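# Flip the sand core end for end in its mould

## Task

Reverse the long sand core in the mould so that its rounded nose ends up resting in the half-round notch and the core is fully seated. Then release it.

## Robot and tools

Robot: two 6-joint arms, left_arm and right_arm, each ending in a two-finger gripper. All poses in results use one shared scene frame. Its origin is on the table surface midway between the arms, +x points out across the table, +z points up, and left_arm sits on the +y side. The arm names do not tell you which side of an image an arm appears on.

Gripper geometry: the fingers extend along the gripper's own +z axis and close along its y axis. The reported end-effector point lies between the finger pads, roughly 1 cm short of the fingertips.

Tool execute_actions. Its argument "actions" is a list holding either nothing or one item.
- Empty list: nothing is sent and the current state comes back.
- Move item: {"rows": [...], "steps": n}. There are 1 to 15 rows and n runs 1 to 15, defaulting to 15. Each row is used for one control step of 1/30 s. If there are fewer rows than steps, the last row repeats.
- Wait item: {"steps": n} with no rows, n up to 300. No command is sent, and it returns once n steps have passed since the previous result, counting the time spent composing the reply.
- Optional "pictures" (boolean) turns camera images in the result on or off. They are on by default.
If a call is refused, nothing reaches the robot.

Row layout: every row has exactly 14 numbers, even when only one arm should move. The first 7 are for left_arm: waist, shoulder, elbow, wrist pitch, wrist yaw, wrist roll, then gripper opening. The next 7 are the same for right_arm. The joint values are absolute target angles in radians, on the same scale that Joint positions reports. They are not offsets. Stated ranges for both arms: waist -2.618 to 3.054, shoulder 0.000 to 3.142, elbow 0.000 to 3.142, wrist pitch -1.571 to 1.571, wrist yaw -1.571 to 1.571, wrist roll -2.094 to 2.094.

Range rule: a call is refused if any target lies more than 0.036 rad outside a stated end and is also farther out than that joint's last reported angle. True joint ends may differ from the stated ones by up to 0.036 rad either way. A target beyond the true end is clipped to that end, and the result then prints "joint sent to its limit". That message may concern an earlier action that is still running. If the message is missing, it does not prove the joint has more room.

Opening: the seventh number of each arm, from -1 (closed) to +1 (fully open). It is an absolute setting on the same scale as grip_measured. Away from the extremes, the fingers are driven until grip_measured matches the value you sent. To hold a part, keep commanding a value below grip_measured: about 0.03 below gives a firm grip, and a smaller gap gives a gentler one. Each gripper's reading can be off by about 1 mm, with a fixed bias for the whole scene. Pad force tops out near 50 to 62 N, lower on some grippers and lower on very thin parts. Pads can spike harder at first contact.

Motion limits: on each step, a joint's target is kept within a fixed distance of its measured angle. The limits are waist 0.202, shoulder 0.258, elbow 0.238, wrist pitch 0.573, and wrist yaw and roll 0.522 rad. If the targets would move a gripper more than 70 mm from where it now is, all of that arm's targets are pulled back proportionally. Large moves therefore take several calls or repeated rows.

Between calls, the arms keep moving toward the last row sent. They stop pursuing it once everything has nearly stopped moving (slow or blocked counts as stopped) or a step is HELD. After that, only a new action makes them move further. Fingers already opening or closing finish their travel.

Reading results:
- State line, `left_arm: …` | `right_arm: …`: each gripper's end_effector_position in metres and end_effector_quat_wxyz, in the scene frame. The printed position may be inaccurate, more so when the arm is stretched far.
- Joint positions and Joint velocities: one block per arm. Each block lists the six joints (rad, rad/s), then the finger-pad gap (m, m/s). The gap is 0.094 m when fully open.
- grip_measured: the measured opening on the command scale.
- "joint command not followed": a clearance check altered or blocked some joint targets. The rest of the row still ran.
- HELD: marks steps on which your row, or part of it, was not sent.
- MOTOR HOT: a motor has reached 75 °C while carrying load.
- OVER-TEMPERATURE FAULT: at 90 °C that arm halts for 10 s. At 100 °C its motors and gripper go limp and the arm drops. Put loads down rather than holding them for long.

Tool zoom_image: {"camera": one of cam_high, cam_left_wrist, cam_right_wrist, "region": [x0, y0, x1, y1]}. The region is in pixels of that camera's latest full 504x504 image, measured from the top-left corner, and may be at most 504 by 504 pixels. It returns a more detailed view of that area. cam_high is a pinhole camera with radial distortion. The two wrist cameras are fisheye.

Tool finished_scene: {"scene": current scene number}. Answering without any tool call also ends the run.

Things to avoid: pushing or knocking anything off the table, dropping or slamming the core, and hard shoves. Do not let the arms collide or press on each other, because that can end the scene. Expect occasional brief tugs on a held part or nudges to loose objects, and grip firmly enough to ride them out. Open the gripper fully and back away once the core is seated.

Each tool is called as name([rows], argument=value, ...), one row to a line, values as JSON.

## Session

execute_actions(actions=[])

Scene clock: 0.00 s of 5200.00 s.
left_arm: end_effector_position=(+0.4126, +0.3542, +0.3665) grip_measured=+1.000 end_effector_quat_wxyz=(+0.228, +0.495, +0.620, +0.564) | right_arm: end_effector_position=(+0.2251, -0.3464, +0.1396) grip_measured=+1.000 end_effector_quat_wxyz=(+0.000, +0.561, +0.828, +0.025)
Joint positions: left_arm=[-0.265  1.247  1.297 -0.465 -0.869  1.536  0.094] | right_arm=[-0.176  1.384  1.183 -1.351 -0.048  0.95   0.094]
Joint velocities: left_arm=[ 0.007 -0.007  0.002 -0.051 -0.051 -0.022  0.   ] | right_arm=[-0.017 -0.007  0.002 -0.007  0.051  0.051  0.   ]

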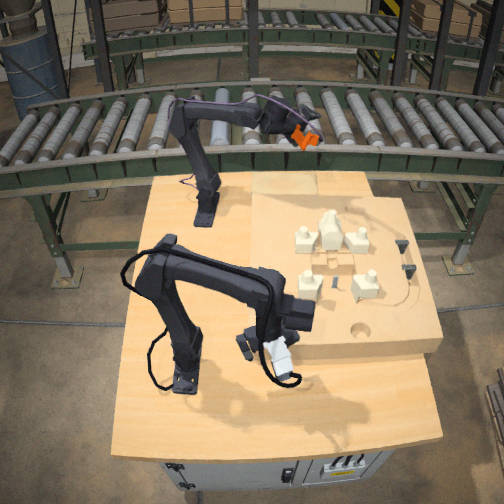

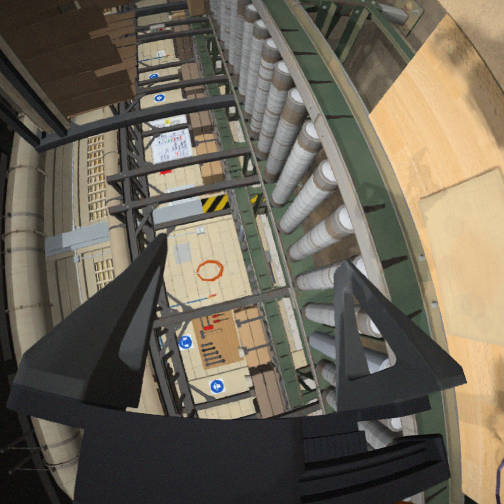

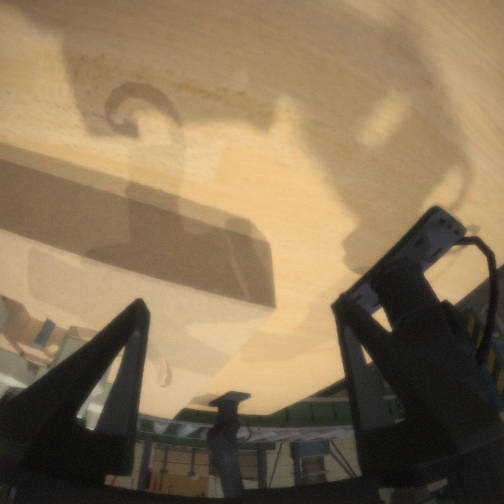

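zoom_image(camera="cam_high", region=[250, 180, 450, 350])

zoom_image(camera="cam_high", region=[290, 200, 380, 290])

Region (250, 180, 450, 350) of cam_high's 504x504 image, scaled by 2.520, with more detail than that image has; it fills the top 428 rows of this view, and the rest is white.

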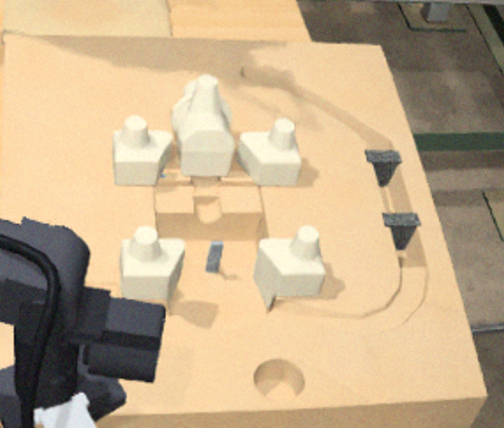

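Region (290, 200, 380, 290) of cam_high's 504x504 image, scaled by 5.600, with more detail than that image has.

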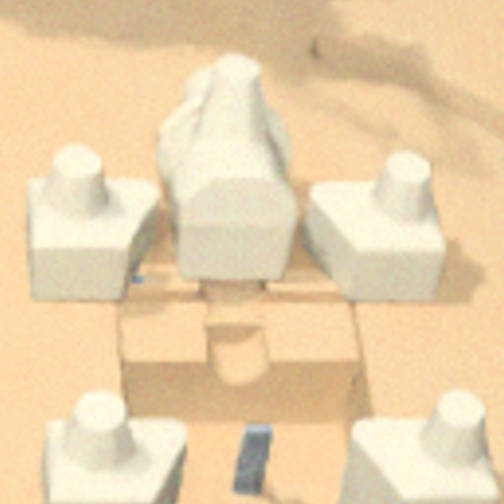

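execute_actions([
  {"rows": [[-0.3,1.6,1.6,-1.4,0,0,1,-0.176,1.384,1.183,-1.351,-0.048,0.95,1]], "steps": 15},
], pictures=false)

execute_actions([
  {"steps": 30},
])

Scene clock: 38.10 s of 5200.00 s.
left_arm: end_effector_position=(+0.3458, +0.2395, +0.1807) grip_measured=+1.000 end_effector_quat_wxyz=(+0.095, +0.390, +0.915, +0.039) | right_arm: end_effector_position=(+0.2252, -0.3461, +0.1396) grip_measured=+1.000 end_effector_quat_wxyz=(-0.000, +0.561, +0.828, +0.026)
Joint positions: left_arm=[-0.295  1.628  1.556 -1.31  -0.082  0.383  0.094] | right_arm=[-0.176  1.384  1.183 -1.351 -0.05   0.95   0.094]
Joint velocities: left_arm=[-0.022 -0.022  0.12  -0.769  0.491 -2.527  0.   ] | right_arm=[-0.007 -0.002  0.027 -0.022  0.125 -0.066  0.   ]
Steps of this call (steps 1 to 90: nothing new was sent; then 34.60 s passed at rest; steps 91 to 105: all 15 steps of this action). Readings (joint positions):
91: left_arm=[-0.265 1.264 1.324 -0.522 -0.829 1.489] | right_arm=[-0.176 1.384 1.183 -1.351 -0.048 0.950]
92: left_arm=[-0.267 1.303 1.382 -0.602 -0.765 1.424] | right_arm=[-0.176 1.384 1.183 -1.351 -0.048 0.950]
94: left_arm=[-0.276 1.401 1.483 -0.717 -0.640 1.300] | right_arm=[-0.176 1.384 1.183 -1.351 -0.049 0.950]
98: left_arm=[-0.286 1.549 1.546 -0.955 -0.382 1.042] | right_arm=[-0.176 1.384 1.183 -1.351 -0.049 0.950]
105: the state above

Scene clock: 39.10 s of 5200.00 s.
left_arm: end_effector_position=(+0.3250, +0.2340, +0.1817) grip_measured=+1.000 end_effector_quat_wxyz=(+0.062, +0.217, +0.974, -0.010) | right_arm: end_effector_position=(+0.2252, -0.3461, +0.1396) grip_measured=+1.000 end_effector_quat_wxyz=(-0.000, +0.561, +0.828, +0.026)
Joint positions: left_arm=[-0.295  1.625  1.568 -1.388 -0.006  0.009  0.094] | right_arm=[-0.176  1.384  1.183 -1.351 -0.05   0.95   0.094]
Joint velocities: left_arm=[-0.007  0.002 -0.007 -0.007 -0.051  0.051  0.   ] | right_arm=[ 0.012 -0.007 -0.002  0.066 -0.037 -0.066  0.   ]
Steps of this call (steps 1 to 30: the robot went on to your last target). Readings (joint positions):
1: left_arm=[-0.295 1.628 1.560 -1.329 -0.067 0.308] | right_arm=[-0.176 1.384 1.183 -1.351 -0.050 0.950]
2: left_arm=[-0.295 1.627 1.563 -1.342 -0.055 0.247] | right_arm=[-0.176 1.384 1.183 -1.351 -0.050 0.950]
4: left_arm=[-0.295 1.626 1.567 -1.359 -0.037 0.161] | right_arm=[-0.176 1.384 1.183 -1.351 -0.050 0.950]
8: left_arm=[-0.295 1.625 1.568 -1.377 -0.019 0.070] | right_arm=[-0.176 1.384 1.183 -1.351 -0.050 0.950]
30: the state above

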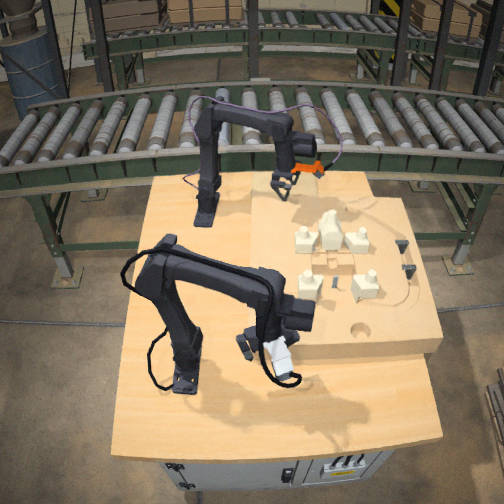

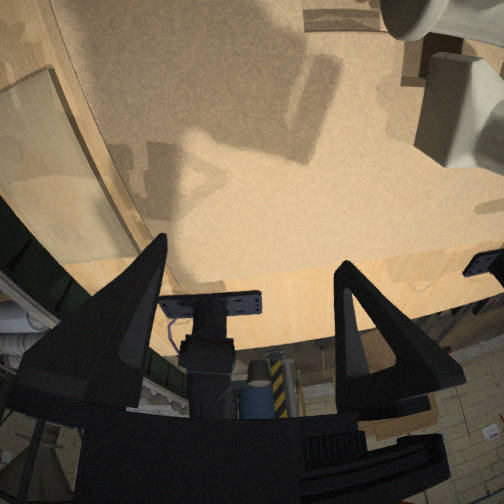

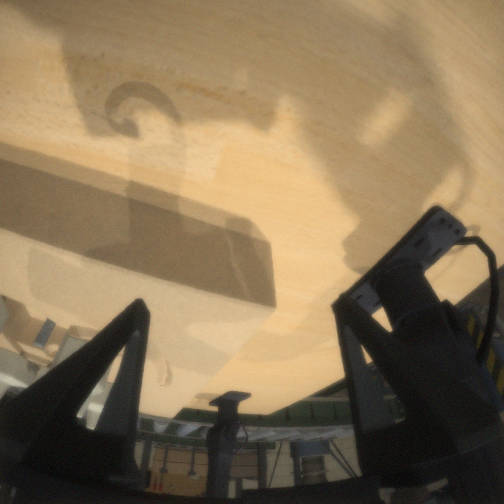

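execute_actions([
  {"rows": [[-0.31,1.62,1.65,-1.4,0,0,1,-0.176,1.384,1.183,-1.351,-0.048,0.95,1],[-0.32,1.64,1.70,-1.4,0,0,1,-0.176,1.384,1.183,-1.351,-0.048,0.95,1],[-0.33,1.66,1.74,-1.39,0,0,1,-0.176,1.384,1.183,-1.351,-0.048,0.95,1],[-0.345,1.68,1.78,-1.39,0,0,1,-0.176,1.384,1.183,-1.351,-0.048,0.95,1],[-0.36,1.70,1.82,-1.38,0,0,1,-0.176,1.384,1.183,-1.351,-0.048,0.95,1],[-0.375,1.72,1.86,-1.38,0,0,1,-0.176,1.384,1.183,-1.351,-0.048,0.95,1],[-0.39,1.74,1.89,-1.37,0,0,1,-0.176,1.384,1.183,-1.351,-0.048,0.95,1],[-0.405,1.76,1.92,-1.37,0,0,1,-0.176,1.384,1.183,-1.351,-0.048,0.95,1],[-0.42,1.78,1.95,-1.36,0,0,1,-0.176,1.384,1.183,-1.351,-0.048,0.95,1],[-0.435,1.80,1.98,-1.36,0,0,1,-0.176,1.384,1.183,-1.351,-0.048,0.95,1],[-0.45,1.82,2.01,-1.35,0,0,1,-0.176,1.384,1.183,-1.351,-0.048,0.95,1],[-0.46,1.84,2.03,-1.35,0,0,1,-0.176,1.384,1.183,-1.351,-0.048,0.95,1],[-0.465,1.86,2.05,-1.35,0,0,1,-0.176,1.384,1.183,-1.351,-0.048,0.95,1],[-0.47,1.87,2.07,-1.35,0,0,1,-0.176,1.384,1.183,-1.351,-0.048,0.95,1],[-0.47,1.88,2.08,-1.35,0,0,1,-0.176,1.384,1.183,-1.351,-0.048,0.95,1]], "steps": 15},
], pictures=false)

execute_actions([
  {"steps": 15},
])

Scene clock: 57.37 s of 5200.00 s.
left_arm: end_effector_position=(+0.3829, +0.1307, +0.2451) grip_measured=+1.000 end_effector_quat_wxyz=(+0.182, +0.292, +0.937, -0.054) | right_arm: end_effector_position=(+0.2252, -0.3460, +0.1396) grip_measured=+1.000 end_effector_quat_wxyz=(-0.000, +0.561, +0.828, +0.027)
Joint positions: left_arm=[-0.463  1.847  2.027 -1.369 -0.002  0.007  0.094] | right_arm=[-0.176  1.384  1.183 -1.351 -0.05   0.95   0.094]
Joint velocities: left_arm=[-0.198  0.52   0.437  0.051  0.007  0.007  0.   ] | right_arm=[-0.012  0.002 -0.007  0.022  0.007 -0.007  0.   ]
Steps of this call (steps 1 to 15: the robot went on to your last target; steps 16 to 90: nothing new was sent; then 14.77 s passed at rest; steps 91 to 105: all 15 steps of this action). Readings (joint positions):
91: left_arm=[-0.296 1.626 1.574 -1.392 -0.005 0.008] | right_arm=[-0.176 1.384 1.183 -1.351 -0.050 0.950]
92: left_arm=[-0.298 1.632 1.594 -1.401 -0.005 0.008] | right_arm=[-0.176 1.384 1.183 -1.351 -0.050 0.950]
94: left_arm=[-0.310 1.654 1.668 -1.408 -0.005 0.007] | right_arm=[-0.176 1.384 1.183 -1.351 -0.050 0.950]
98: left_arm=[-0.365 1.713 1.839 -1.396 -0.005 0.007] | right_arm=[-0.176 1.384 1.183 -1.351 -0.050 0.950]
105: the state above

Scene clock: 57.87 s of 5200.00 s.
left_arm: end_effector_position=(+0.3884, +0.1227, +0.2337) grip_measured=+1.000 end_effector_quat_wxyz=(+0.172, +0.296, +0.938, -0.053) | right_arm: end_effector_position=(+0.2252, -0.3460, +0.1396) grip_measured=+1.000 end_effector_quat_wxyz=(-0.000, +0.561, +0.828, +0.027)
Joint positions: left_arm=[-0.471  1.89   2.044 -1.362 -0.     0.007  0.094] | right_arm=[-0.176  1.384  1.183 -1.351 -0.05   0.95   0.094]
Joint velocities: left_arm=[ 0.012  0.002  0.002  0.007 -0.022  0.022  0.   ] | right_arm=[ 0.007 -0.012  0.002  0.007  0.007  0.007  0.   ]
Steps of this call (steps 1 to 15: the robot went on to your last target). Readings (joint positions):
1: left_arm=[-0.468 1.862 2.038 -1.366 -0.001 0.007] | right_arm=[-0.176 1.384 1.183 -1.351 -0.050 0.950]
2: left_arm=[-0.470 1.874 2.043 -1.363 -0.000 0.007] | right_arm=[-0.176 1.384 1.183 -1.351 -0.050 0.950]
4: left_arm=[-0.471 1.886 2.044 -1.362 -0.000 0.007] | right_arm=[-0.176 1.384 1.183 -1.351 -0.050 0.950]
8: left_arm=[-0.471 1.890 2.044 -1.362 -0.000 0.007] | right_arm=[-0.176 1.384 1.183 -1.351 -0.050 0.950]
15: the state above

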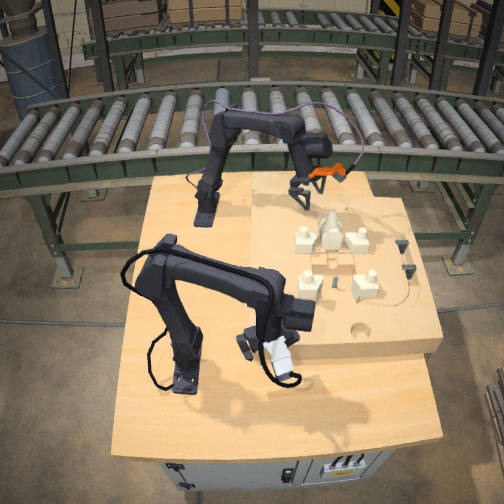

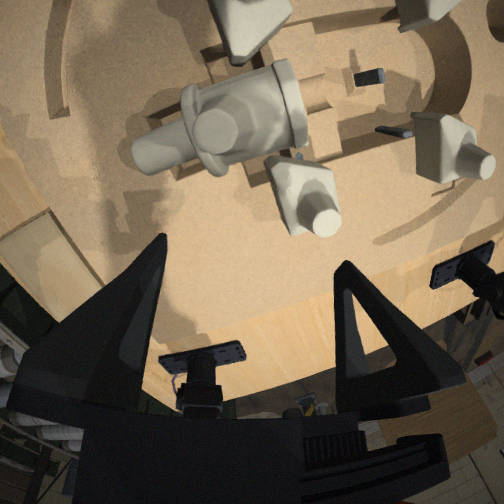

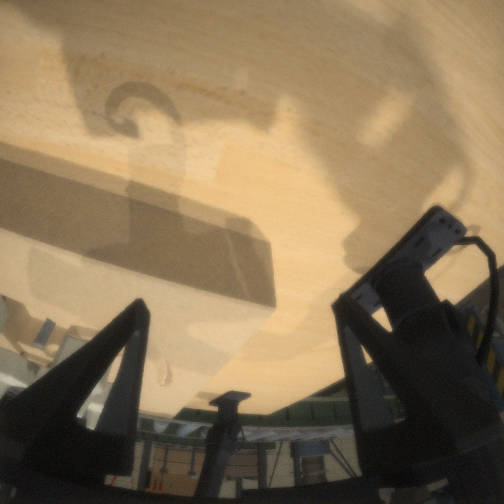

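zoom_image(camera="cam_left_wrist", region=[110, 0, 370, 250])

zoom_image(camera="cam_high", region=[270, 150, 390, 280])

Region (110, 0, 370, 250) of cam_left_wrist's 504x504 image, scaled by 1.938, with more detail than that image has; it fills the top 485 rows of this view, and the rest is white.

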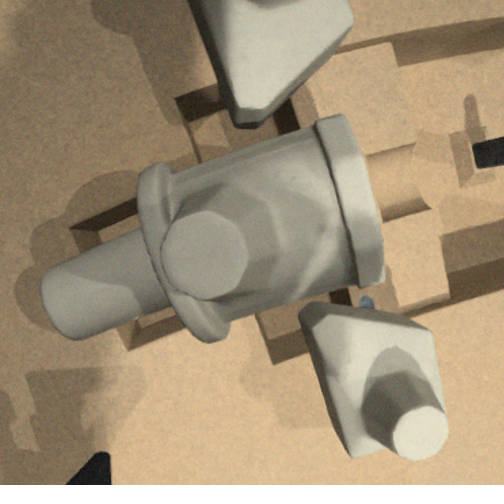

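Region (270, 150, 390, 280) of cam_high's 504x504 image, scaled by 3.877, with more detail than that image has; it fills the left 465 columns of this view, and the rest is white.

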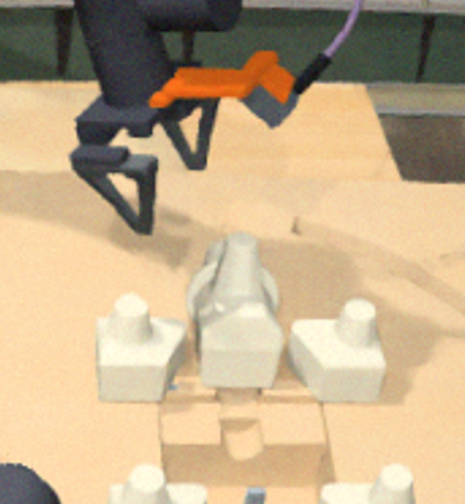

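execute_actions([
  {"rows": [[-0.465,1.89,2.095,-1.355,0,0,1,-0.176,1.384,1.183,-1.351,-0.048,0.95,1],[-0.455,1.905,2.115,-1.36,0,0,1,-0.176,1.384,1.183,-1.351,-0.048,0.95,1],[-0.445,1.92,2.135,-1.365,0,0,1,-0.176,1.384,1.183,-1.351,-0.048,0.95,1],[-0.435,1.935,2.155,-1.37,0,0,1,-0.176,1.384,1.183,-1.351,-0.048,0.95,1],[-0.425,1.95,2.175,-1.375,0,0,1,-0.176,1.384,1.183,-1.351,-0.048,0.95,1],[-0.415,1.965,2.195,-1.38,0,0,1,-0.176,1.384,1.183,-1.351,-0.048,0.95,1],[-0.405,1.98,2.215,-1.385,0,0,1,-0.176,1.384,1.183,-1.351,-0.048,0.95,1],[-0.395,1.995,2.235,-1.39,0,0,1,-0.176,1.384,1.183,-1.351,-0.048,0.95,1],[-0.387,2.01,2.25,-1.395,0,0,1,-0.176,1.384,1.183,-1.351,-0.048,0.95,1],[-0.381,2.025,2.265,-1.40,0,0,1,-0.176,1.384,1.183,-1.351,-0.048,0.95,1],[-0.377,2.037,2.275,-1.405,0,0,1,-0.176,1.384,1.183,-1.351,-0.048,0.95,1],[-0.374,2.047,2.283,-1.41,0,0,1,-0.176,1.384,1.183,-1.351,-0.048,0.95,1]], "steps": 15},
], pictures=false)

execute_actions([
  {"steps": 10},
])

Scene clock: 120.23 s of 5200.00 s.
left_arm: end_effector_position=(+0.4445, +0.1386, +0.2322) grip_measured=+1.000 end_effector_quat_wxyz=(+0.189, +0.250, +0.949, -0.048) | right_arm: end_effector_position=(+0.2252, -0.3460, +0.1396) grip_measured=+1.000 end_effector_quat_wxyz=(-0.000, +0.561, +0.828, +0.027)
Joint positions: left_arm=[-0.373  2.044  2.248 -1.382  0.     0.007  0.094] | right_arm=[-0.176  1.384  1.183 -1.351 -0.05   0.95   0.094]
Joint velocities: left_arm=[ 0.032  0.203  0.002 -0.11  -0.037 -0.022  0.   ] | right_arm=[ 0.007  0.017 -0.012  0.037 -0.022  0.022  0.   ]
Steps of this call (steps 1 to 15: the robot went on to your last target; steps 16 to 90: nothing new was sent; then 58.87 s passed at rest; steps 91 to 105: all 15 steps of this action). Readings (joint positions):
91: left_arm=[-0.471 1.890 2.046 -1.363 -0.000 0.007] | right_arm=[-0.176 1.384 1.183 -1.351 -0.050 0.950]
92: left_arm=[-0.470 1.893 2.054 -1.364 -0.000 0.007] | right_arm=[-0.176 1.384 1.183 -1.351 -0.050 0.950]
94: left_arm=[-0.464 1.908 2.089 -1.366 -0.000 0.007] | right_arm=[-0.176 1.384 1.183 -1.351 -0.050 0.950]
98: left_arm=[-0.428 1.956 2.174 -1.369 0.000 0.007] | right_arm=[-0.176 1.384 1.183 -1.351 -0.050 0.950]
105: the state above

Scene clock: 120.57 s of 5200.00 s.
left_arm: end_effector_position=(+0.4425, +0.1399, +0.2253) grip_measured=+1.000 end_effector_quat_wxyz=(+0.175, +0.250, +0.951, -0.045) | right_arm: end_effector_position=(+0.2252, -0.3460, +0.1396) grip_measured=+1.000 end_effector_quat_wxyz=(-0.000, +0.561, +0.828, +0.027)
Joint positions: left_arm=[-0.373  2.057  2.248 -1.398  0.     0.007  0.094] | right_arm=[-0.176  1.384  1.183 -1.351 -0.05   0.95   0.094]
Joint velocities: left_arm=[ 0.002  0.002 -0.002 -0.037 -0.007  0.007  0.   ] | right_arm=[-0.012 -0.012  0.002  0.066 -0.051  0.066  0.   ]
Steps of this call (steps 1 to 10: the robot went on to your last target). Readings (joint positions):
1: left_arm=[-0.373 2.050 2.248 -1.386 0.000 0.007] | right_arm=[-0.176 1.384 1.183 -1.351 -0.050 0.950]
2: left_arm=[-0.373 2.054 2.248 -1.389 0.000 0.007] | right_arm=[-0.176 1.384 1.183 -1.351 -0.050 0.950]
4: left_arm=[-0.373 2.057 2.248 -1.394 0.000 0.007] | right_arm=[-0.176 1.384 1.183 -1.351 -0.050 0.950]
8: left_arm=[-0.373 2.057 2.248 -1.397 0.000 0.007] | right_arm=[-0.176 1.384 1.183 -1.351 -0.050 0.950]
10: the state above

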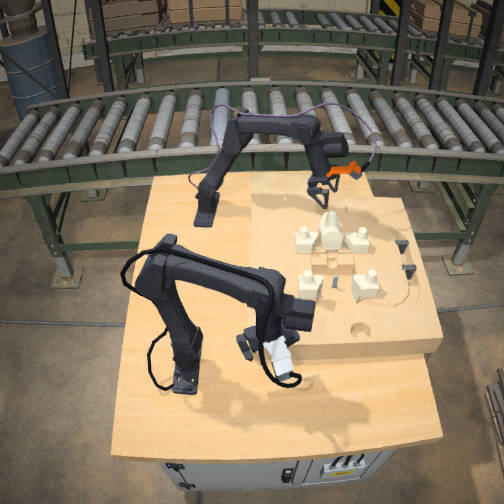

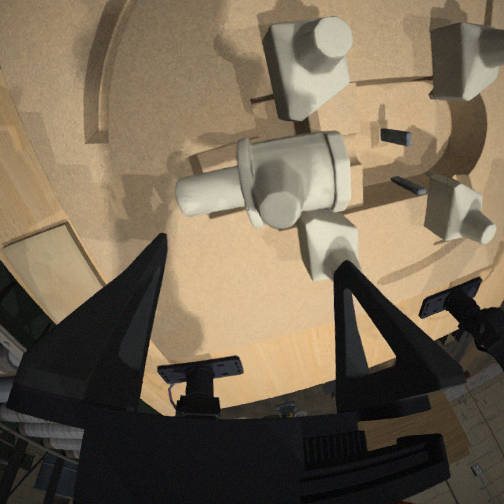

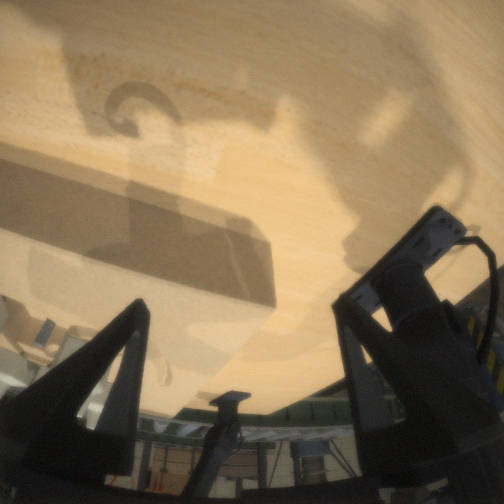

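execute_actions([
  {"rows": [[-0.378,2.051,2.277,-1.40,0,0,0.9,-0.176,1.384,1.183,-1.351,-0.048,0.95,1],[-0.382,2.055,2.271,-1.385,0,0,0.8,-0.176,1.384,1.183,-1.351,-0.048,0.95,1],[-0.387,2.06,2.264,-1.37,0,0,0.7,-0.176,1.384,1.183,-1.351,-0.048,0.95,1],[-0.392,2.065,2.257,-1.355,0,0,0.6,-0.176,1.384,1.183,-1.351,-0.048,0.95,1],[-0.397,2.07,2.25,-1.34,0,0,0.5,-0.176,1.384,1.183,-1.351,-0.048,0.95,1],[-0.401,2.075,2.243,-1.325,0,0,0.45,-0.176,1.384,1.183,-1.351,-0.048,0.95,1],[-0.404,2.08,2.235,-1.312,0,0,0.4,-0.176,1.384,1.183,-1.351,-0.048,0.95,1],[-0.406,2.085,2.225,-1.303,0,0,0.4,-0.176,1.384,1.183,-1.351,-0.048,0.95,1]], "steps": 15},
], pictures=false)

execute_actions([
  {"steps": 8},
])

Scene clock: 143.57 s of 5200.00 s.
left_arm: end_effector_position=(+0.4495, +0.1196, +0.2130) grip_measured=+0.402 end_effector_quat_wxyz=(+0.184, +0.264, +0.946, -0.050) | right_arm: end_effector_position=(+0.2252, -0.3460, +0.1396) grip_measured=+1.000 end_effector_quat_wxyz=(-0.000, +0.561, +0.828, +0.027)
Joint positions: left_arm=[-0.403  2.087  2.234 -1.334  0.     0.007  0.066] | right_arm=[-0.176  1.384  1.183 -1.351 -0.05   0.95   0.094]
Joint velocities: left_arm=[-0.002  0.032 -0.046  0.007 -0.022 -0.037  0.001] | right_arm=[-0.007 -0.002  0.012  0.007 -0.007  0.022  0.   ]
Steps of this call (steps 1 to 30: the robot went on to your last target; steps 31 to 90: nothing new was sent; then 19.50 s passed at rest; steps 91 to 105: all 15 steps of this action). Readings (joint positions):
91: left_arm=[-0.373 2.057 2.248 -1.399 0.000 0.007] | right_arm=[-0.176 1.384 1.183 -1.351 -0.050 0.950]
92: left_arm=[-0.373 2.057 2.248 -1.399 0.000 0.007] | right_arm=[-0.176 1.384 1.183 -1.351 -0.050 0.950]
94: left_arm=[-0.374 2.057 2.248 -1.397 0.000 0.007] | right_arm=[-0.176 1.384 1.183 -1.351 -0.050 0.950]
98: left_arm=[-0.389 2.065 2.248 -1.367 0.000 0.007] | right_arm=[-0.176 1.384 1.183 -1.351 -0.050 0.950]
105: the state above

Scene clock: 143.83 s of 5200.00 s.
left_arm: end_effector_position=(+0.4506, +0.1190, +0.2125) grip_measured=+0.402 end_effector_quat_wxyz=(+0.186, +0.264, +0.945, -0.051) | right_arm: end_effector_position=(+0.2252, -0.3460, +0.1396) grip_measured=+1.000 end_effector_quat_wxyz=(-0.000, +0.561, +0.828, +0.027)
Joint positions: left_arm=[-0.403  2.089  2.233 -1.328  0.     0.007  0.066] | right_arm=[-0.176  1.384  1.183 -1.351 -0.05   0.95   0.094]
Joint velocities: left_arm=[-0.002 -0.002  0.002  0.037 -0.007 -0.066  0.   ] | right_arm=[ 0.007  0.002 -0.002 -0.022 -0.022 -0.022  0.   ]
Steps of this call (steps 1 to 8: the robot went on to your last target). Readings (joint positions):
1: left_arm=[-0.403 2.088 2.233 -1.333 0.000 0.007] | right_arm=[-0.176 1.384 1.183 -1.351 -0.050 0.950]
2: left_arm=[-0.403 2.089 2.233 -1.332 0.000 0.007] | right_arm=[-0.176 1.384 1.183 -1.351 -0.050 0.950]
4: left_arm=[-0.403 2.089 2.233 -1.330 0.000 0.007] | right_arm=[-0.176 1.384 1.183 -1.351 -0.050 0.950]
8: the state above

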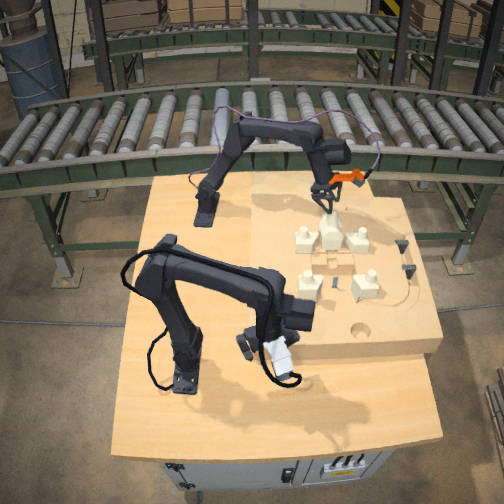

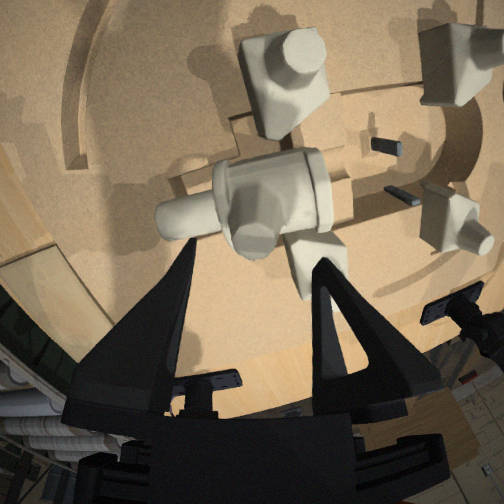

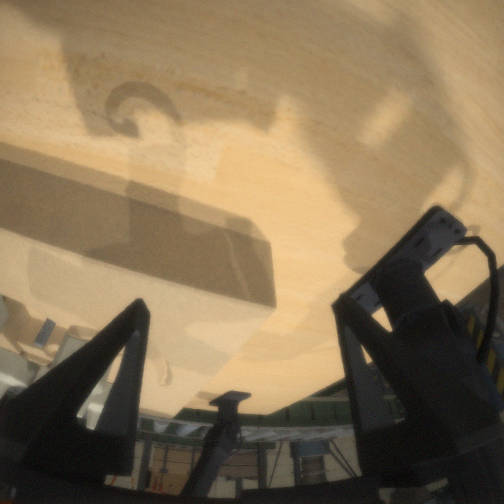

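zoom_image(camera="cam_left_wrist", region=[140, 100, 380, 320])

zoom_image(camera="cam_high", region=[290, 165, 380, 265])

Region (140, 100, 380, 320) of cam_left_wrist's 504x504 image, scaled by 2.100, with more detail than that image has; it fills the top 462 rows of this view, and the rest is white.

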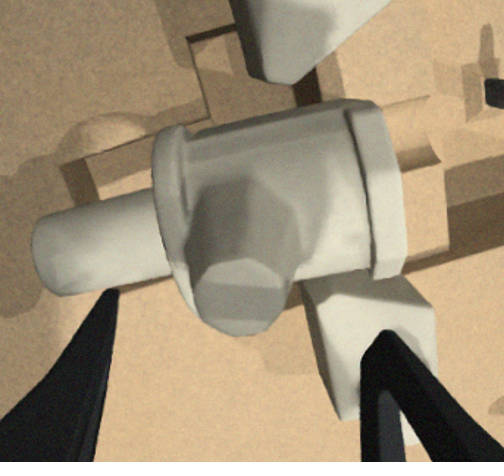

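Region (290, 165, 380, 265) of cam_high's 504x504 image, scaled by 5.040, with more detail than that image has; it fills the left 454 columns of this view, and the rest is white.

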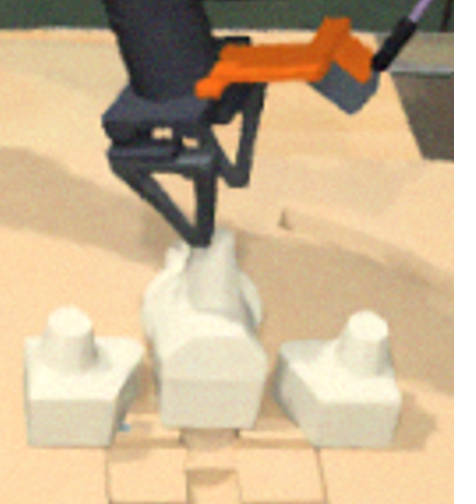

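execute_actions([
  {"rows": [[-0.402,2.065,2.215,-1.295,0,0,0.4,-0.176,1.384,1.183,-1.351,-0.048,0.95,1],[-0.399,2.06,2.20,-1.283,0,0,0.4,-0.176,1.384,1.183,-1.351,-0.048,0.95,1],[-0.396,2.055,2.18,-1.27,0,0,0.4,-0.176,1.384,1.183,-1.351,-0.048,0.95,1],[-0.394,2.05,2.16,-1.256,0,0,0.4,-0.176,1.384,1.183,-1.351,-0.048,0.95,1],[-0.394,2.044,2.14,-1.242,0,0,0.4,-0.176,1.384,1.183,-1.351,-0.048,0.95,1],[-0.394,2.038,2.12,-1.228,0,0,0.4,-0.176,1.384,1.183,-1.351,-0.048,0.95,1],[-0.394,2.032,2.10,-1.214,0,0,0.4,-0.176,1.384,1.183,-1.351,-0.048,0.95,1],[-0.394,2.026,2.08,-1.20,0,0,0.4,-0.176,1.384,1.183,-1.351,-0.048,0.95,1],[-0.394,2.02,2.06,-1.186,0,0,0.4,-0.176,1.384,1.183,-1.351,-0.048,0.95,1],[-0.394,2.015,2.04,-1.172,0,0,0.4,-0.176,1.384,1.183,-1.351,-0.048,0.95,1],[-0.394,2.01,2.02,-1.158,0,0,0.4,-0.176,1.384,1.183,-1.351,-0.048,0.95,1],[-0.394,2.005,2.0,-1.145,0,0,0.4,-0.176,1.384,1.183,-1.351,-0.048,0.95,1],[-0.394,2.0,1.985,-1.135,0,0,0.4,-0.176,1.384,1.183,-1.351,-0.048,0.95,1],[-0.394,1.997,1.975,-1.128,0,0,0.4,-0.176,1.384,1.183,-1.351,-0.048,0.95,1],[-0.394,1.995,1.968,-1.125,0,0,0.4,-0.176,1.384,1.183,-1.351,-0.048,0.95,1]], "steps": 15},
], pictures=false)

execute_actions([
  {"steps": 12},
])

Scene clock: 165.03 s of 5200.00 s.
left_arm: end_effector_position=(+0.4416, +0.1243, +0.1699) grip_measured=+0.402 end_effector_quat_wxyz=(+0.162, +0.265, +0.950, -0.044) | right_arm: end_effector_position=(+0.2252, -0.3460, +0.1396) grip_measured=+1.000 end_effector_quat_wxyz=(-0.000, +0.561, +0.828, +0.027)
Joint positions: left_arm=[-0.403  2.035  1.994 -1.192  0.     0.007  0.066] | right_arm=[-0.176  1.384  1.183 -1.351 -0.05   0.95   0.094]
Joint velocities: left_arm=[-0.012 -0.061 -0.344  0.227 -0.066  0.022 -0.   ] | right_arm=[-0.002  0.002 -0.002 -0.051 -0.051 -0.022  0.   ]
Steps of this call (steps 1 to 15: the robot went on to your last target; steps 16 to 90: nothing new was sent; then 17.70 s passed at rest; steps 91 to 105: all 15 steps of this action). Readings (joint positions):
91: left_arm=[-0.403 2.089 2.233 -1.326 0.000 0.007] | right_arm=[-0.176 1.384 1.183 -1.351 -0.050 0.950]
92: left_arm=[-0.403 2.088 2.230 -1.322 0.000 0.007] | right_arm=[-0.176 1.384 1.183 -1.351 -0.050 0.950]
94: left_arm=[-0.403 2.080 2.206 -1.306 0.000 0.007] | right_arm=[-0.176 1.384 1.183 -1.351 -0.050 0.950]
98: left_arm=[-0.403 2.062 2.127 -1.268 0.000 0.007] | right_arm=[-0.176 1.384 1.183 -1.351 -0.050 0.950]
105: the state above

Scene clock: 165.43 s of 5200.00 s.
left_arm: end_effector_position=(+0.4462, +0.1216, +0.1725) grip_measured=+0.402 end_effector_quat_wxyz=(+0.178, +0.264, +0.947, -0.048) | right_arm: end_effector_position=(+0.2252, -0.3460, +0.1396) grip_measured=+1.000 end_effector_quat_wxyz=(-0.000, +0.561, +0.828, +0.027)
Joint positions: left_arm=[-0.403  2.024  1.976 -1.152  0.     0.007  0.066] | right_arm=[-0.176  1.384  1.183 -1.351 -0.05   0.95   0.094]
Joint velocities: left_arm=[ 0.007 -0.017 -0.012 -0.022  0.095  0.081  0.001] | right_arm=[ 0.012 -0.017 -0.022 -0.007  0.022 -0.066  0.   ]
Steps of this call (steps 1 to 12: the robot went on to your last target). Readings (joint positions):
1: left_arm=[-0.403 2.034 1.984 -1.186 0.000 0.007] | right_arm=[-0.176 1.384 1.183 -1.351 -0.050 0.950]
2: left_arm=[-0.403 2.033 1.979 -1.181 0.000 0.007] | right_arm=[-0.176 1.384 1.183 -1.351 -0.050 0.950]
4: left_arm=[-0.403 2.033 1.976 -1.171 0.000 0.007] | right_arm=[-0.176 1.384 1.183 -1.351 -0.050 0.950]
8: left_arm=[-0.403 2.028 1.976 -1.158 0.000 0.007] | right_arm=[-0.176 1.384 1.183 -1.351 -0.050 0.950]
12: the state above

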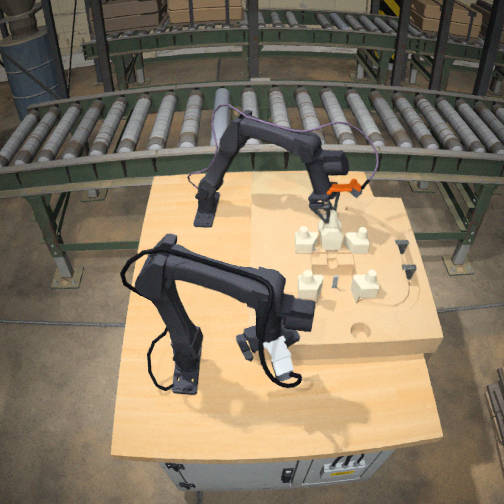

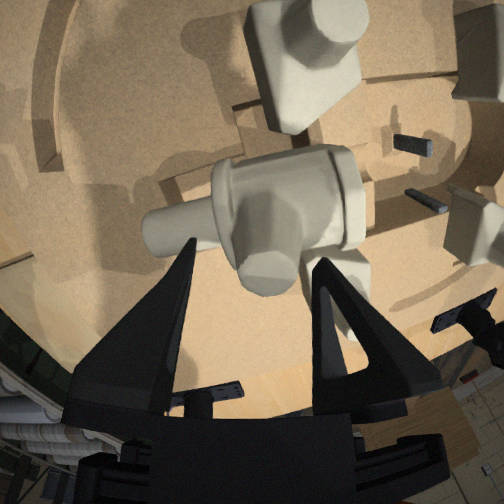

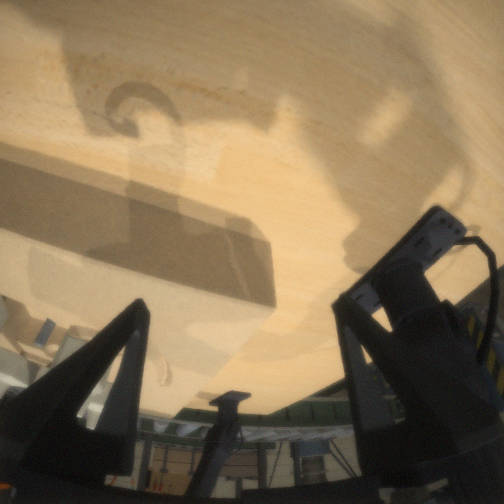

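zoom_image(camera="cam_high", region=[295, 175, 375, 255])

Region (295, 175, 375, 255) of cam_high's 504x504 image, scaled by 6.300, with more detail than that image has.

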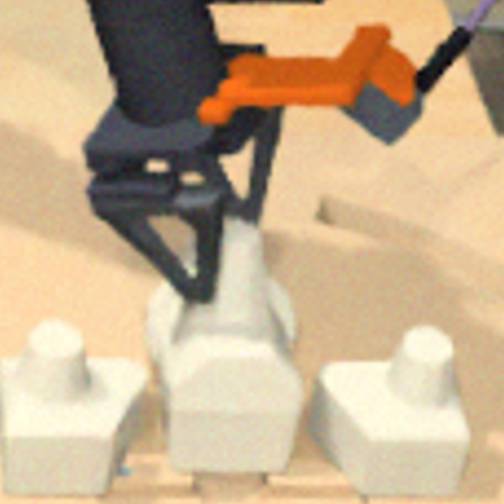

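execute_actions([
  {"rows": [[-0.41,1.994,1.968,-1.118,0,0,0.4,-0.176,1.384,1.183,-1.351,-0.048,0.95,1],[-0.416,1.993,1.965,-1.11,0,0,0.4,-0.176,1.384,1.183,-1.351,-0.048,0.95,1],[-0.42,1.992,1.958,-1.102,0,0,0.4,-0.176,1.384,1.183,-1.351,-0.048,0.95,1],[-0.423,1.991,1.95,-1.094,0,0,0.4,-0.176,1.384,1.183,-1.351,-0.048,0.95,1],[-0.423,1.99,1.942,-1.087,0,0,0.4,-0.176,1.384,1.183,-1.351,-0.048,0.95,1],[-0.423,1.989,1.934,-1.08,0,0,0.4,-0.176,1.384,1.183,-1.351,-0.048,0.95,1],[-0.423,1.988,1.926,-1.075,0,0,0.4,-0.176,1.384,1.183,-1.351,-0.048,0.95,1],[-0.423,1.987,1.918,-1.072,0,0,0.4,-0.176,1.384,1.183,-1.351,-0.048,0.95,1],[-0.423,1.987,1.911,-1.072,0,0,0.4,-0.176,1.384,1.183,-1.351,-0.048,0.95,1],[-0.423,1.987,1.904,-1.072,0,0,0.4,-0.176,1.384,1.183,-1.351,-0.048,0.95,1]], "steps": 15},
], pictures=false)

execute_actions([
  {"steps": 8},
])

Scene clock: 185.23 s of 5200.00 s.
left_arm: end_effector_position=(+0.4416, +0.1166, +0.1595) grip_measured=+0.402 end_effector_quat_wxyz=(+0.175, +0.271, +0.945, -0.049) | right_arm: end_effector_position=(+0.2252, -0.3460, +0.1396) grip_measured=+1.000 end_effector_quat_wxyz=(-0.000, +0.561, +0.828, +0.027)
Joint positions: left_arm=[-0.417  2.014  1.912 -1.103  0.     0.007  0.066] | right_arm=[-0.176  1.384  1.183 -1.351 -0.05   0.95   0.094]
Joint velocities: left_arm=[ 0.012 -0.002 -0.017 -0.037 -0.037  0.037 -0.001] | right_arm=[-0.007  0.002 -0.002 -0.022 -0.051  0.022  0.   ]
Steps of this call (steps 1 to 30: the robot went on to your last target; steps 31 to 90: nothing new was sent; then 16.30 s passed at rest; steps 91 to 105: all 15 steps of this action). Readings (joint positions):
91: left_arm=[-0.403 2.023 1.976 -1.149 0.000 0.007] | right_arm=[-0.176 1.384 1.183 -1.351 -0.050 0.950]
92: left_arm=[-0.403 2.023 1.976 -1.147 0.000 0.007] | right_arm=[-0.176 1.384 1.183 -1.351 -0.050 0.950]
94: left_arm=[-0.405 2.023 1.973 -1.138 0.000 0.007] | right_arm=[-0.176 1.384 1.183 -1.351 -0.050 0.950]
98: left_arm=[-0.415 2.015 1.945 -1.114 0.000 0.007] | right_arm=[-0.176 1.384 1.183 -1.351 -0.050 0.950]
105: the state above

Scene clock: 185.50 s of 5200.00 s.
left_arm: end_effector_position=(+0.4428, +0.1158, +0.1600) grip_measured=+0.402 end_effector_quat_wxyz=(+0.178, +0.271, +0.945, -0.050) | right_arm: end_effector_position=(+0.2252, -0.3460, +0.1396) grip_measured=+1.000 end_effector_quat_wxyz=(-0.000, +0.561, +0.828, +0.027)
Joint positions: left_arm=[-0.417  2.014  1.912 -1.097  0.     0.007  0.066] | right_arm=[-0.176  1.384  1.183 -1.351 -0.05   0.95   0.094]
Joint velocities: left_arm=[-0.007 -0.007  0.007 -0.066 -0.051 -0.095 -0.   ] | right_arm=[-0.007 -0.017 -0.022  0.037 -0.066  0.022  0.   ]
Steps of this call (steps 1 to 8: the robot went on to your last target). Readings (joint positions):
1: left_arm=[-0.417 2.014 1.912 -1.102 0.000 0.007] | right_arm=[-0.176 1.384 1.183 -1.351 -0.050 0.950]
2: left_arm=[-0.417 2.014 1.912 -1.100 0.000 0.007] | right_arm=[-0.176 1.384 1.183 -1.351 -0.050 0.950]
4: left_arm=[-0.417 2.014 1.912 -1.099 0.000 0.007] | right_arm=[-0.176 1.384 1.183 -1.351 -0.050 0.950]
8: the state above

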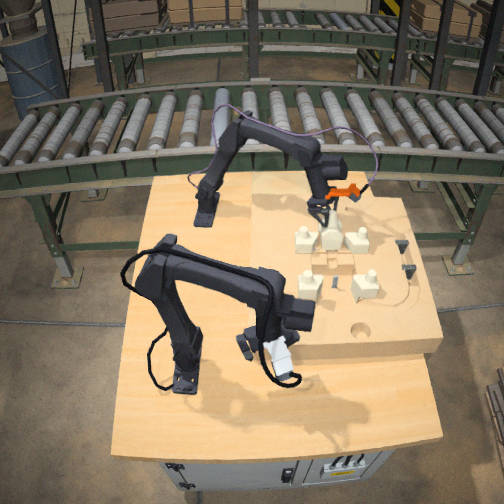

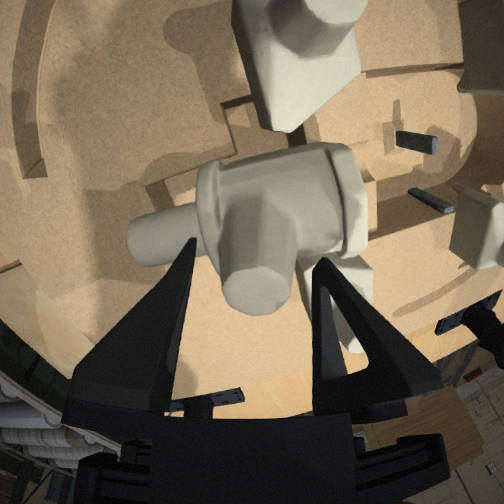

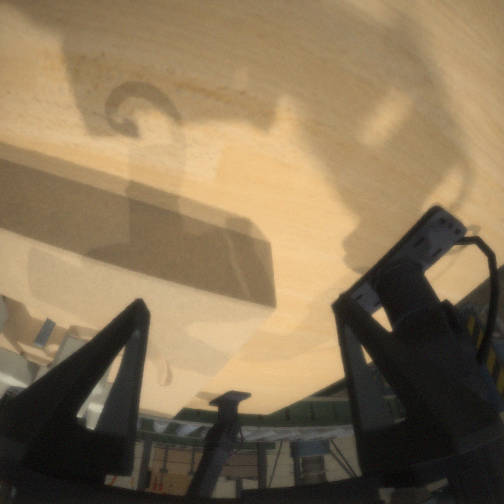

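execute_actions([
  {"rows": [[-0.423,1.987,1.904,-1.072,0,0,0.3,-0.176,1.384,1.183,-1.351,-0.048,0.95,1],[-0.423,1.987,1.904,-1.072,0,0,0.2,-0.176,1.384,1.183,-1.351,-0.048,0.95,1],[-0.423,1.987,1.904,-1.072,0,0,0.1,-0.176,1.384,1.183,-1.351,-0.048,0.95,1],[-0.423,1.987,1.904,-1.072,0,0,0.0,-0.176,1.384,1.183,-1.351,-0.048,0.95,1],[-0.423,1.987,1.904,-1.072,0,0,-0.05,-0.176,1.384,1.183,-1.351,-0.048,0.95,1],[-0.423,1.987,1.904,-1.072,0,0,-0.1,-0.176,1.384,1.183,-1.351,-0.048,0.95,1],[-0.423,1.987,1.904,-1.072,0,0,-0.13,-0.176,1.384,1.183,-1.351,-0.048,0.95,1],[-0.423,1.987,1.904,-1.072,0,0,-0.16,-0.176,1.384,1.183,-1.351,-0.048,0.95,1]], "steps": 15},
])

Scene clock: 192.07 s of 5200.00 s.
left_arm: end_effector_position=(+0.4467, +0.1160, +0.1668) grip_measured=-0.158 end_effector_quat_wxyz=(+0.193, +0.270, +0.942, -0.046) | right_arm: end_effector_position=(+0.2252, -0.3460, +0.1396) grip_measured=+1.000 end_effector_quat_wxyz=(-0.000, +0.561, +0.828, +0.027)
Joint positions: left_arm=[-0.418  2.003  1.912 -1.081 -0.015  0.008  0.04 ] | right_arm=[-0.176  1.384  1.183 -1.351 -0.05   0.95   0.094]
Joint velocities: left_arm=[-0.007  0.012  0.012  0.007 -0.007 -0.037 -0.   ] | right_arm=[-0.007 -0.012  0.017 -0.007  0.066 -0.037  0.   ]
Steps of this call (steps 1 to 15: the robot went on to your last target; steps 16 to 90: nothing new was sent; then 3.07 s passed at rest; steps 91 to 105: all 15 steps of this action). Readings (joint positions):
91: left_arm=[-0.417 2.014 1.912 -1.096 0.000 0.007] | right_arm=[-0.176 1.384 1.183 -1.351 -0.050 0.950]
92: left_arm=[-0.417 2.014 1.912 -1.096 0.000 0.007] | right_arm=[-0.176 1.384 1.183 -1.351 -0.050 0.950]
94: left_arm=[-0.416 2.014 1.912 -1.096 -0.013 0.007] | right_arm=[-0.176 1.384 1.183 -1.351 -0.050 0.950]
98: left_arm=[-0.414 2.014 1.912 -1.087 -0.027 0.008] | right_arm=[-0.176 1.384 1.183 -1.351 -0.050 0.950]
105: the state above

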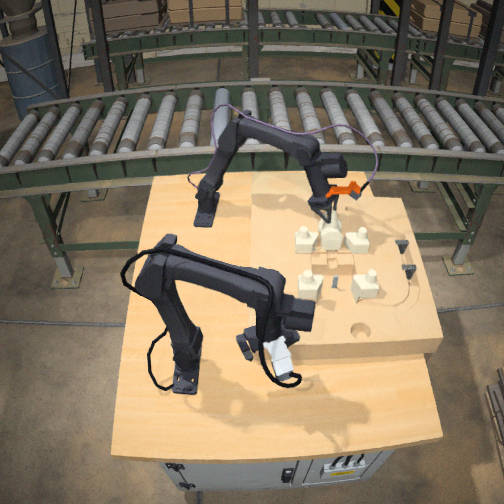

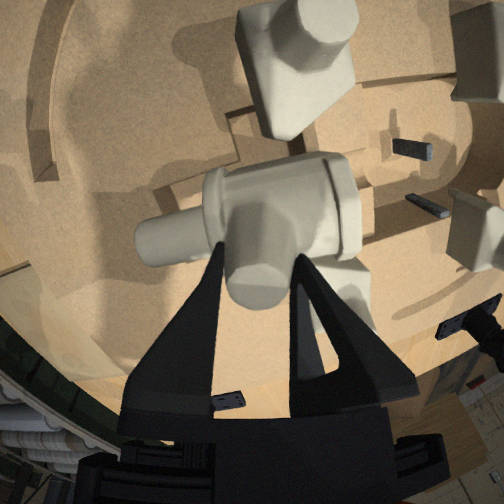

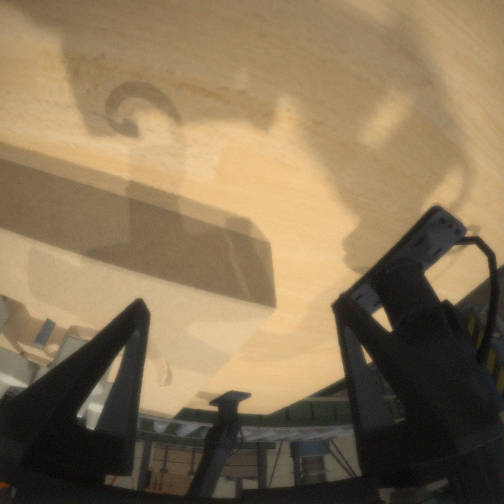

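zoom_image(camera="cam_left_wrist", region=[130, 130, 380, 340])

zoom_image(camera="cam_high", region=[295, 175, 375, 255])

Region (130, 130, 380, 340) of cam_left_wrist's 504x504 image, scaled by 2.016, with more detail than that image has; it fills the top 423 rows of this view, and the rest is white.

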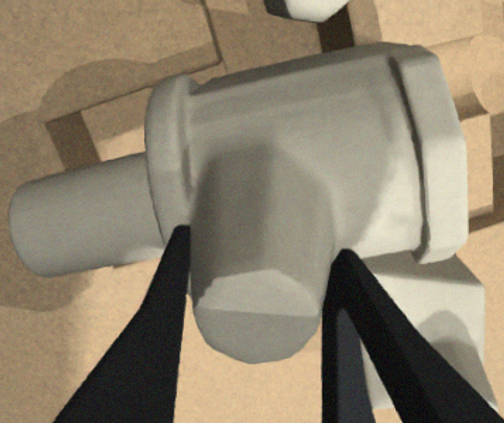

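Region (295, 175, 375, 255) of cam_high's 504x504 image, scaled by 6.300, with more detail than that image has.

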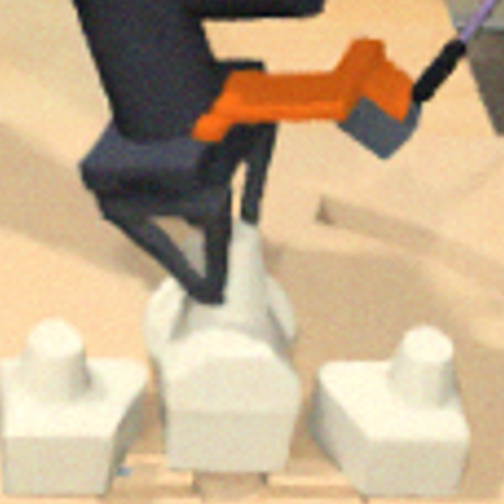

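execute_actions([
  {"rows": [[-0.423,1.987,1.904,-1.072,0,0,-0.18,-0.176,1.384,1.183,-1.351,-0.048,0.95,1],[-0.423,1.987,1.904,-1.072,0,0,-0.2,-0.176,1.384,1.183,-1.351,-0.048,0.95,1],[-0.423,1.987,1.904,-1.072,0,0,-0.215,-0.176,1.384,1.183,-1.351,-0.048,0.95,1],[-0.423,1.987,1.904,-1.072,0,0,-0.23,-0.176,1.384,1.183,-1.351,-0.048,0.95,1],[-0.423,1.987,1.904,-1.072,0,0,-0.245,-0.176,1.384,1.183,-1.351,-0.048,0.95,1],[-0.423,1.987,1.904,-1.072,0,0,-0.26,-0.176,1.384,1.183,-1.351,-0.048,0.95,1],[-0.423,1.987,1.904,-1.072,0,0,-0.27,-0.176,1.384,1.183,-1.351,-0.048,0.95,1],[-0.423,1.987,1.904,-1.072,0,0,-0.28,-0.176,1.384,1.183,-1.351,-0.048,0.95,1]], "steps": 12},
], pictures=false)

Scene clock: 212.30 s of 5200.00 s.
left_arm: end_effector_position=(+0.4469, +0.1163, +0.1668) grip_measured=-0.236 end_effector_quat_wxyz=(+0.193, +0.269, +0.942, -0.045) | right_arm: end_effector_position=(+0.2252, -0.3460, +0.1396) grip_measured=+1.000 end_effector_quat_wxyz=(-0.000, +0.561, +0.828, +0.027)
Joint positions: left_arm=[-0.418  2.003  1.912 -1.081 -0.017  0.008  0.036] | right_arm=[-0.176  1.384  1.183 -1.351 -0.05   0.95   0.094]
Joint velocities: left_arm=[ 0.002  0.012  0.002  0.022  0.051  0.022 -0.   ] | right_arm=[ 0.002  0.007 -0.022  0.007 -0.007 -0.037  0.   ]
Steps of this call (steps 1 to 15: the robot went on to your last target; steps 16 to 90: nothing new was sent; then 16.83 s passed at rest; steps 91 to 102: all 12 steps of this action). Readings (joint positions):
91: left_arm=[-0.418 2.003 1.912 -1.081 -0.015 0.008] | right_arm=[-0.176 1.384 1.183 -1.351 -0.050 0.950]
92: left_arm=[-0.418 2.003 1.912 -1.081 -0.016 0.008] | right_arm=[-0.176 1.384 1.183 -1.351 -0.050 0.950]
94: left_arm=[-0.418 2.003 1.912 -1.081 -0.017 0.008] | right_arm=[-0.176 1.384 1.183 -1.351 -0.050 0.950]
98: left_arm=[-0.418 2.003 1.912 -1.081 -0.017 0.008] | right_arm=[-0.176 1.384 1.183 -1.351 -0.050 0.950]
102: the state above


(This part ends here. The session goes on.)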